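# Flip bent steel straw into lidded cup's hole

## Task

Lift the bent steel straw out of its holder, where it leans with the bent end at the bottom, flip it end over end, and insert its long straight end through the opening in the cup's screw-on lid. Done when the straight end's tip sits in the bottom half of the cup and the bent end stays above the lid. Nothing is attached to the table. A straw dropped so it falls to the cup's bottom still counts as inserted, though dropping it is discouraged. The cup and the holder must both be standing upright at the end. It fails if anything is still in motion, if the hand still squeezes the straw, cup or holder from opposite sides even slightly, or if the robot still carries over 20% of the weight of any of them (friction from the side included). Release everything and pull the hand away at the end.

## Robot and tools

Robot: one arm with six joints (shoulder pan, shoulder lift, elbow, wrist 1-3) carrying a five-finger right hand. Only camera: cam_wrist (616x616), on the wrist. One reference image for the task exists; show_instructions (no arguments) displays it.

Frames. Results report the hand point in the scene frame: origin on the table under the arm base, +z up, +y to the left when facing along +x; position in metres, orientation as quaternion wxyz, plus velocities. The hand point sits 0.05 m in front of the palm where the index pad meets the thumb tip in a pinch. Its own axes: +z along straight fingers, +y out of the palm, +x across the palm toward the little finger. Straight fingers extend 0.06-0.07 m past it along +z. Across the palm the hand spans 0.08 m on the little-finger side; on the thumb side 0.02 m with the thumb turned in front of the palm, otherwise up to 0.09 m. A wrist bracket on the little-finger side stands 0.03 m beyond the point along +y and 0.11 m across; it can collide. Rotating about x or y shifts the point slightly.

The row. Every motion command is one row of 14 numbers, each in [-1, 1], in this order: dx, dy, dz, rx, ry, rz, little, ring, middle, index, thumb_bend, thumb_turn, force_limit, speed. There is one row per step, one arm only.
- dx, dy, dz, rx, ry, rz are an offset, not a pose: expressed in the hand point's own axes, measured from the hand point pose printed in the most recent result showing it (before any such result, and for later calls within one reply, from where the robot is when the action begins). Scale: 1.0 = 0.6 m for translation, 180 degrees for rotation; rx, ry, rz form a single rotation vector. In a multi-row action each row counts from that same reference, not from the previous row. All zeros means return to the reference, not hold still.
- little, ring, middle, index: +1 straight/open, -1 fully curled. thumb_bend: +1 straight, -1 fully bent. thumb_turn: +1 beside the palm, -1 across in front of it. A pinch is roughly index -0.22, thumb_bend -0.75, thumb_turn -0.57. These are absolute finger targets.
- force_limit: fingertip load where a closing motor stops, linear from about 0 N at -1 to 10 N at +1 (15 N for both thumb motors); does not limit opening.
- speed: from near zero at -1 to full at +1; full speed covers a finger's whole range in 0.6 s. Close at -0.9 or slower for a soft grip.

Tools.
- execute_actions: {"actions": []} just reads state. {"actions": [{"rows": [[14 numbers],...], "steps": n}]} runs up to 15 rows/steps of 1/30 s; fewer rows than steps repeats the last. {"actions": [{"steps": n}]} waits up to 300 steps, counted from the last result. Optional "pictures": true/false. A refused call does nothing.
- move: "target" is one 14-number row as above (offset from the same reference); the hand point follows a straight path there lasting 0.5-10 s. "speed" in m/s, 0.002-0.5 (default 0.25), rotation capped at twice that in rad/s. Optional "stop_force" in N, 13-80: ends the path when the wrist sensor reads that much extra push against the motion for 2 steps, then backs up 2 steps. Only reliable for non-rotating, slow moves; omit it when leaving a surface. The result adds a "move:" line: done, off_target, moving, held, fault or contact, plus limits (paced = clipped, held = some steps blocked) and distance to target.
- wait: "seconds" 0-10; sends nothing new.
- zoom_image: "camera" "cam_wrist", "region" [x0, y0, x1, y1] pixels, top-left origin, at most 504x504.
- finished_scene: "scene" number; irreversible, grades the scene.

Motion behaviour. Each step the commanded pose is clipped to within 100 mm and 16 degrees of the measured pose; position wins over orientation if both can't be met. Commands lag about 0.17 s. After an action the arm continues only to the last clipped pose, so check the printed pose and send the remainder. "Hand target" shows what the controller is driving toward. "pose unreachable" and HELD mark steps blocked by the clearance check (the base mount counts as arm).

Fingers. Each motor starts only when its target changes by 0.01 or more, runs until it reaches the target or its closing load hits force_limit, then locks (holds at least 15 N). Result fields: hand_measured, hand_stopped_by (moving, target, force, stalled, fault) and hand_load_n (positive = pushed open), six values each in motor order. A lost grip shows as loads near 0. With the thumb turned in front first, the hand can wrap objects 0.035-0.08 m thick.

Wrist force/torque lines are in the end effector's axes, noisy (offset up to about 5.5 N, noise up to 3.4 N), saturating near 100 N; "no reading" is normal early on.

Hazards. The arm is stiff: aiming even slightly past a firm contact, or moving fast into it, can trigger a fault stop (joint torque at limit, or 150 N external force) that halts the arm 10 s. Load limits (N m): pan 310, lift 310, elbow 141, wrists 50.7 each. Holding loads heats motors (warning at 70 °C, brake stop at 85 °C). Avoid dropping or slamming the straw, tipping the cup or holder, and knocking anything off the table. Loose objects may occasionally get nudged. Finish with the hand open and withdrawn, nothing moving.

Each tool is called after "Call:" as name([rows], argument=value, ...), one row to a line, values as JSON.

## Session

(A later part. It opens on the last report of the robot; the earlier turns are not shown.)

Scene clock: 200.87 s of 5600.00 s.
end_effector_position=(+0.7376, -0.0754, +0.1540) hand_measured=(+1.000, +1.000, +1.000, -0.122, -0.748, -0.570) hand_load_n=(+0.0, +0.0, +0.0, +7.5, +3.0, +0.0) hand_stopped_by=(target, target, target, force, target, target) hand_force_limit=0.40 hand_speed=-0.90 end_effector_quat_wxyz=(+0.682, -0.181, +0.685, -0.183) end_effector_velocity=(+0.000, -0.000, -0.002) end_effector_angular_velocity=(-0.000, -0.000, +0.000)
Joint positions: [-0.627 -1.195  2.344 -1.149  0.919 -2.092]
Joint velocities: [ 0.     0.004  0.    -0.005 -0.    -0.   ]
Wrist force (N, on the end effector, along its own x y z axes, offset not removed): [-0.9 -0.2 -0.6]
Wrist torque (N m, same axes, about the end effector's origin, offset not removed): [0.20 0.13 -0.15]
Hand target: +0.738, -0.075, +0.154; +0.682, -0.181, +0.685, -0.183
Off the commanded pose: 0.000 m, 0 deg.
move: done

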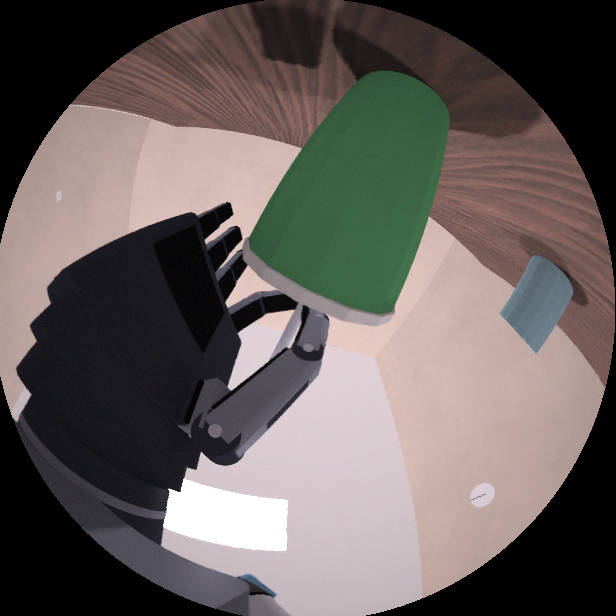

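Call:
move(target=[0.0115,0.0067,0,0,0,0,1,1,1,-0.4,-0.75,-0.57,0.4,-0.9], speed=0.005, stop_force=13)

Call:
move(target=[0,0,0,0,0,0,1,1,1,-0.104,-0.75,-0.57,0.4,-0.99])

Call:
move(target=[0,0,0,0,0,0,1,1,1,-0.09,-0.75,-0.57,0.4,-0.997])

Call:
wait(seconds=2)

Scene clock: 209.47 s of 5600.00 s.
end_effector_position=(+0.7376, -0.0753, +0.1461) hand_measured=(+1.000, +1.000, +1.000, -0.122, -0.748, -0.570) hand_load_n=(+0.0, +0.0, +0.0, +7.5, +3.0, +0.5) hand_stopped_by=(target, target, target, force, target, target) hand_force_limit=0.40 hand_speed=-0.90 end_effector_quat_wxyz=(+0.682, -0.181, +0.685, -0.183) end_effector_velocity=(+0.001, -0.000, -0.000) end_effector_angular_velocity=(-0.001, -0.001, -0.000)
Joint positions: [-0.627 -1.179  2.346 -1.167  0.919 -2.092]
Joint velocities: [-0.     0.001 -0.001 -0.002  0.    -0.   ]
Wrist force (N, on the end effector, along its own x y z axes, offset not removed): [-0.4 0.1 -2.5]
Wrist torque (N m, same axes, about the end effector's origin, offset not removed): [0.37 -0.04 -0.23]
Hand target: +0.738, -0.075, +0.146; +0.682, -0.181, +0.685, -0.183
Off the commanded pose: 0.000 m, 0 deg.
After step 90, 3.83 s passed at rest.
move: done

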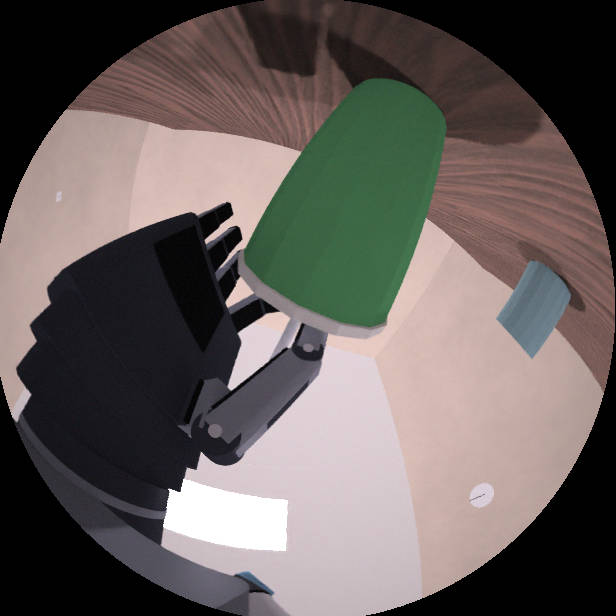

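Scene clock: 209.97 s of 5600.00 s.
end_effector_position=(+0.7376, -0.0753, +0.1460) hand_measured=(+1.000, +1.000, +1.000, -0.114, -0.748, -0.570) hand_load_n=(+0.0, +0.0, +0.0, +5.5, +2.0, +0.0) hand_stopped_by=(target, target, target, moving, target, target) hand_force_limit=0.40 hand_speed=-0.99 end_effector_quat_wxyz=(+0.682, -0.181, +0.685, -0.183) end_effector_velocity=(+0.000, -0.001, +0.000) end_effector_angular_velocity=(-0.000, -0.000, -0.001)
Joint positions: [-0.627 -1.179  2.346 -1.167  0.919 -2.092]
Joint velocities: [-0.001  0.    -0.001  0.     0.    -0.   ]
Wrist force (N, on the end effector, along its own x y z axes, offset not removed): [-0.6 3.3 -1.6]
Wrist torque (N m, same axes, about the end effector's origin, offset not removed): [0.76 -0.01 -0.06]
Hand target: +0.738, -0.075, +0.146; +0.682, -0.181, +0.685, -0.183
Off the commanded pose: 0.000 m, 0 deg.
move: done

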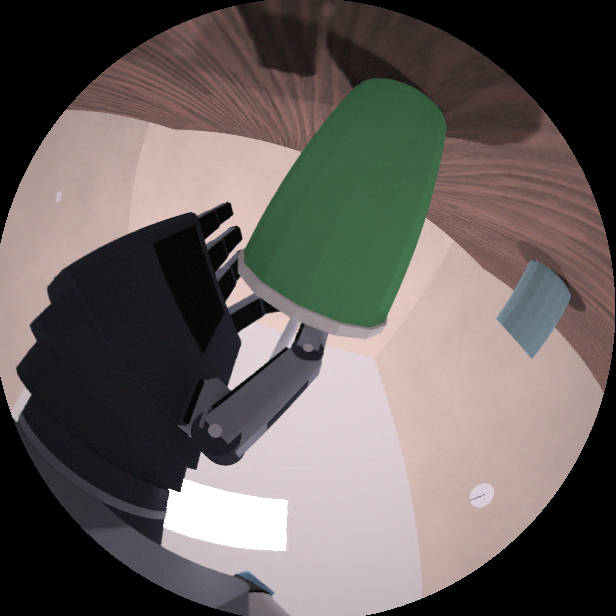

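Scene clock: 210.47 s of 5600.00 s.
end_effector_position=(+0.7376, -0.0753, +0.1460) hand_measured=(+1.000, +1.000, +1.000, -0.112, -0.748, -0.570) hand_load_n=(+0.0, +0.0, +0.0, +4.0, +1.5, +0.0) hand_stopped_by=(target, target, target, moving, target, target) hand_force_limit=0.40 hand_speed=-1.00 end_effector_quat_wxyz=(+0.682, -0.181, +0.685, -0.183) end_effector_velocity=(-0.001, +0.000, -0.001) end_effector_angular_velocity=(+0.001, +0.001, -0.000)
Joint positions: [-0.627 -1.179  2.346 -1.167  0.919 -2.092]
Joint velocities: [-0.     0.001  0.001 -0.    -0.    -0.   ]
Wrist force (N, on the end effector, along its own x y z axes, offset not removed): [-1.3 -0.2 0.1]
Wrist torque (N m, same axes, about the end effector's origin, offset not removed): [0.11 0.13 -0.28]
Hand target: +0.738, -0.075, +0.146; +0.682, -0.181, +0.685, -0.183
Off the commanded pose: 0.000 m, 0 deg.
move: done

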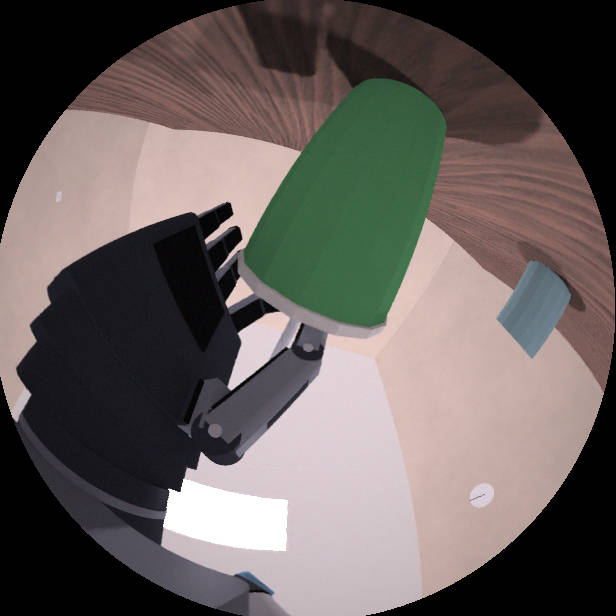

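Scene clock: 212.47 s of 5600.00 s.
end_effector_position=(+0.7376, -0.0753, +0.1460) hand_measured=(+1.000, +1.000, +1.000, -0.098, -0.750, -0.570) hand_load_n=(+0.0, +0.0, +0.0, +0.5, +0.0, +0.0) hand_stopped_by=(target, target, target, moving, target, target) hand_force_limit=0.40 hand_speed=-1.00 end_effector_quat_wxyz=(+0.682, -0.181, +0.685, -0.183) end_effector_velocity=(-0.000, -0.000, -0.001) end_effector_angular_velocity=(+0.001, +0.001, -0.000)
Joint positions: [-0.627 -1.179  2.346 -1.167  0.919 -2.092]
Joint velocities: [-0.     0.001 -0.     0.     0.    -0.   ]
Wrist force (N, on the end effector, along its own x y z axes, offset not removed): [-2.3 1.0 -0.6]
Wrist torque (N m, same axes, about the end effector's origin, offset not removed): [0.30 0.26 -0.32]
Hand target: +0.738, -0.075, +0.146; +0.682, -0.181, +0.685, -0.183
Off the commanded pose: 0.000 m, 0 deg.
Steps of this call (steps 1 to 60: nothing new was sent). Readings (end_effector_position | what the end effector reports):
1: (+0.7376, -0.0753, +0.1460) | hand_measured=(+1.000, +1.000, +1.000, -0.112, -0.748, -0.570) hand_load_n=(+0.0, +0.0, +0.0, +4.0, +1.5, +0.0) hand_stopped_by=(target, target, target, moving, target, target) hand_force_limit=0.40 hand_speed=-1.00
2: (+0.7376, -0.0753, +0.1460) | hand_measured=(+1.000, +1.000, +1.000, -0.110, -0.748, -0.570) hand_load_n=(+0.0, +0.0, +0.0, +4.0, +1.5, +0.0) hand_stopped_by=(target, target, target, moving, target, target) hand_force_limit=0.40 hand_speed=-1.00
4: (+0.7376, -0.0753, +0.1460) | hand_measured=(+1.000, +1.000, +1.000, -0.110, -0.748, -0.570) hand_load_n=(+0.0, +0.0, +0.0, +4.0, +1.5, +0.0) hand_stopped_by=(target, target, target, moving, target, target) hand_force_limit=0.40 hand_speed=-1.00
8: (+0.7376, -0.0753, +0.1460) | hand_measured=(+1.000, +1.000, +1.000, -0.110, -0.748, -0.570) hand_load_n=(+0.0, +0.0, +0.0, +3.5, +1.5, +0.0) hand_stopped_by=(target, target, target, moving, target, target) hand_force_limit=0.40 hand_speed=-1.00
60: the state above

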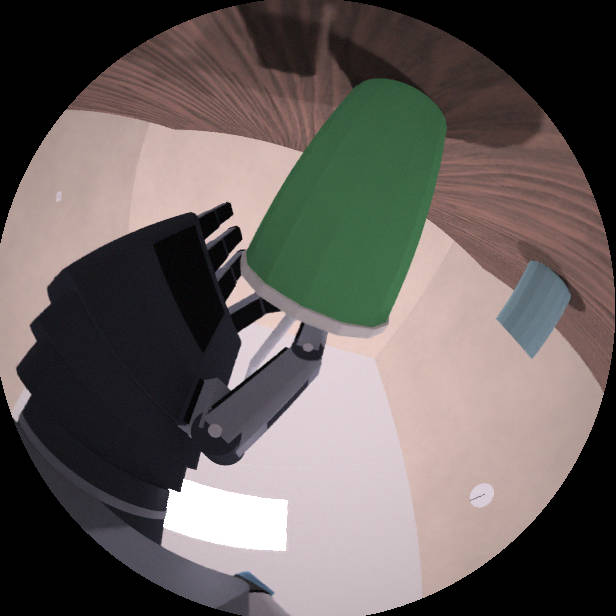

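Call:
move(target=[0,0,0,0,0,0,1,1,1,-0.04,-0.75,-0.57,0.4,-0.98])

Call:
wait(seconds=0.8)

Call:
move(target=[0,0,0,0,0,0,1,1,1,1,-0.75,-0.57,0.4,-0.3])

Call:
move(target=[0.005,-0.02,-0.25,0,0,0,1,1,1,1,-0.75,-0.57,0.4,-0.3], speed=0.08)

Scene clock: 232.10 s of 5600.00 s.
end_effector_position=(+0.7376, -0.0753, +0.1460) hand_measured=(+1.000, +1.000, +1.000, -0.040, -0.750, -0.570) hand_load_n=(+0.0, +0.0, +0.0, +0.0, +0.0, +0.0) hand_stopped_by=(target, target, target, moving, target, target) hand_force_limit=0.40 hand_speed=-0.98 end_effector_quat_wxyz=(+0.682, -0.181, +0.685, -0.183) end_effector_velocity=(+0.000, +0.000, -0.000) end_effector_angular_velocity=(+0.000, +0.000, +0.000)
Joint positions: [-0.627 -1.179  2.346 -1.167  0.919 -2.092]
Joint velocities: [ 0.     0.001 -0.    -0.     0.     0.   ]
Wrist force (N, on the end effector, along its own x y z axes, offset not removed): [-2.8 2.2 -0.9]
Wrist torque (N m, same axes, about the end effector's origin, offset not removed): [0.54 0.25 -0.25]
Hand target: +0.738, -0.075, +0.146; +0.682, -0.181, +0.685, -0.183
Off the commanded pose: 0.000 m, 0 deg.
After step 110, 14.33 s passed at rest.
move: done

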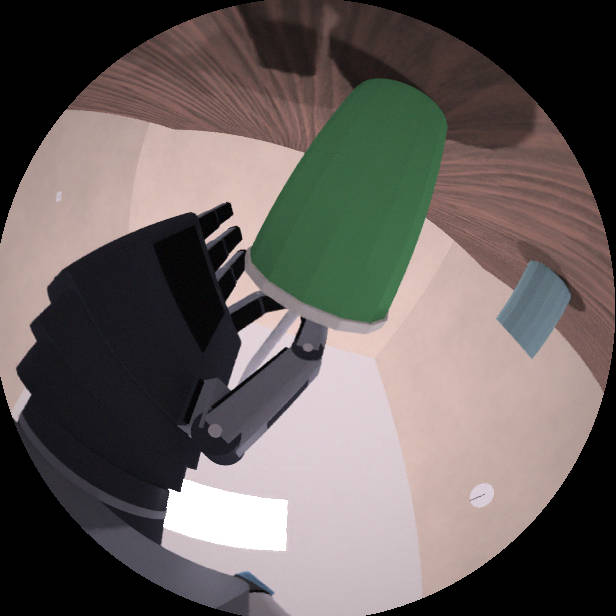

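Scene clock: 232.90 s of 5600.00 s.
end_effector_position=(+0.7376, -0.0753, +0.1460) hand_measured=(+1.000, +1.000, +1.000, -0.040, -0.750, -0.570) hand_load_n=(+0.0, +0.0, +0.0, +0.0, +0.0, +0.0) hand_stopped_by=(target, target, target, target, target, target) hand_force_limit=0.40 hand_speed=-0.98 end_effector_quat_wxyz=(+0.682, -0.181, +0.685, -0.183) end_effector_velocity=(+0.001, -0.000, +0.001) end_effector_angular_velocity=(-0.001, -0.001, +0.000)
Joint positions: [-0.627 -1.179  2.346 -1.167  0.919 -2.092]
Joint velocities: [ 0.     0.    -0.002 -0.     0.    -0.   ]
Wrist force (N, on the end effector, along its own x y z axes, offset not removed): [-3.2 1.4 -0.8]
Wrist torque (N m, same axes, about the end effector's origin, offset not removed): [0.36 0.39 -0.28]
Hand target: +0.738, -0.075, +0.146; +0.682, -0.181, +0.685, -0.183
Off the commanded pose: 0.000 m, 0 deg.
Steps of this call (steps 1 to 24: nothing new was sent). Readings (end_effector_position | what the end effector reports):
1: (+0.7376, -0.0753, +0.1460) | hand_measured=(+1.000, +1.000, +1.000, -0.040, -0.750, -0.570) hand_load_n=(+0.0, +0.0, +0.0, +0.0, +0.0, +0.0) hand_stopped_by=(target, target, target, moving, target, target) hand_force_limit=0.40 hand_speed=-0.98
2: (+0.7376, -0.0753, +0.1460) | hand_measured=(+1.000, +1.000, +1.000, -0.040, -0.750, -0.570) hand_load_n=(+0.0, +0.0, +0.0, +0.0, +0.0, +0.0) hand_stopped_by=(target, target, target, target, target, target) hand_force_limit=0.40 hand_speed=-0.98
4: (+0.7376, -0.0753, +0.1460) | hand_measured=(+1.000, +1.000, +1.000, -0.040, -0.750, -0.570) hand_load_n=(+0.0, +0.0, +0.0, +0.0, +0.0, +0.0) hand_stopped_by=(target, target, target, target, target, target) hand_force_limit=0.40 hand_speed=-0.98
8: (+0.7376, -0.0753, +0.1460) | hand_measured=(+1.000, +1.000, +1.000, -0.040, -0.750, -0.570) hand_load_n=(+0.0, +0.0, +0.0, +0.0, +0.0, +0.0) hand_stopped_by=(target, target, target, target, target, target) hand_force_limit=0.40 hand_speed=-0.98
24: the state above

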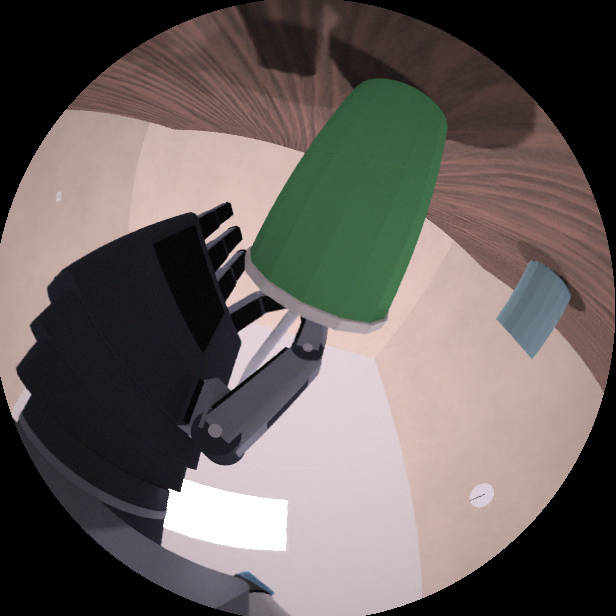

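Scene clock: 234.07 s of 5600.00 s.
end_effector_position=(+0.7376, -0.0753, +0.1460) hand_measured=(+1.000, +1.000, +1.000, +1.000, -0.750, -0.570) hand_load_n=(+0.0, +0.0, +0.0, +0.0, +0.0, +0.0) hand_stopped_by=(target, target, target, target, target, target) hand_force_limit=0.40 hand_speed=-0.30 end_effector_quat_wxyz=(+0.682, -0.181, +0.685, -0.183) end_effector_velocity=(+0.000, -0.000, -0.000) end_effector_angular_velocity=(+0.000, +0.000, +0.000)
Joint positions: [-0.627 -1.179  2.346 -1.167  0.919 -2.092]
Joint velocities: [ 0.     0.001 -0.     0.     0.    -0.   ]
Wrist force (N, on the end effector, along its own x y z axes, offset not removed): [-0.2 -0.6 -0.2]
Wrist torque (N m, same axes, about the end effector's origin, offset not removed): [0.06 -0.02 -0.15]
Hand target: +0.738, -0.075, +0.146; +0.682, -0.181, +0.685, -0.183
Off the commanded pose: 0.000 m, 0 deg.
move: done

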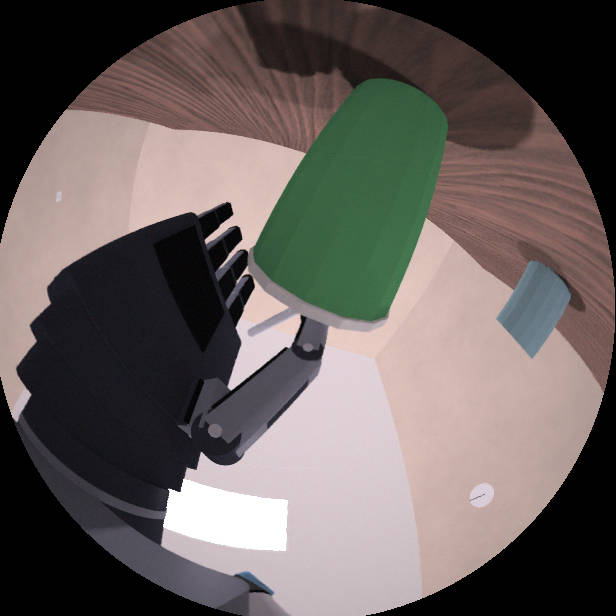

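Scene clock: 236.40 s of 5600.00 s.
end_effector_position=(+0.5876, -0.0869, +0.1500) hand_measured=(+1.000, +1.000, +1.000, +1.000, -0.750, -0.570) hand_load_n=(+0.0, +0.0, +0.0, +0.0, +0.0, +0.0) hand_stopped_by=(target, target, target, target, target, target) hand_force_limit=0.40 hand_speed=-0.30 end_effector_quat_wxyz=(+0.682, -0.181, +0.685, -0.183) end_effector_velocity=(-0.002, -0.001, +0.001) end_effector_angular_velocity=(-0.002, -0.002, +0.000)
Joint positions: [-0.931 -1.32   2.613 -1.293  0.615 -2.092]
Joint velocities: [-0.005 -0.004  0.003 -0.001 -0.006  0.   ]
Wrist force (N, on the end effector, along its own x y z axes, offset not removed): [-0.8 0.1 0.8]
Wrist torque (N m, same axes, about the end effector's origin, offset not removed): [0.14 -0.05 -0.21]
Hand target: +0.587, -0.087, +0.150; +0.682, -0.181, +0.685, -0.183
Off the commanded pose: 0.000 m, 0 deg.
move: done

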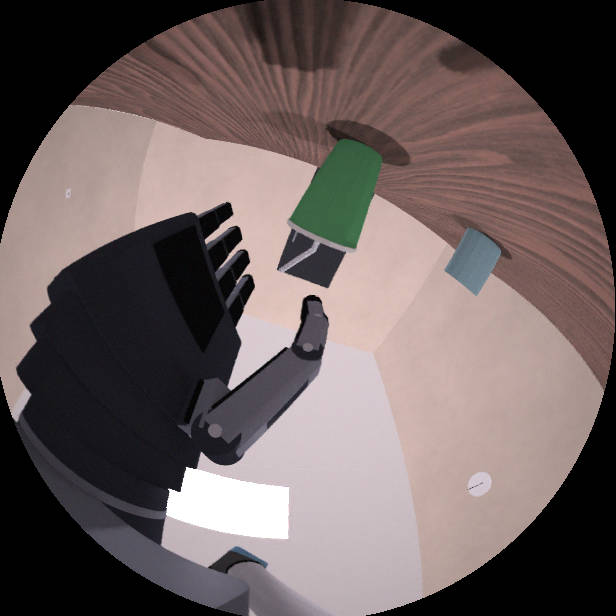

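Call:
finished_scene(scene=2)

The scene is finished: the task was done.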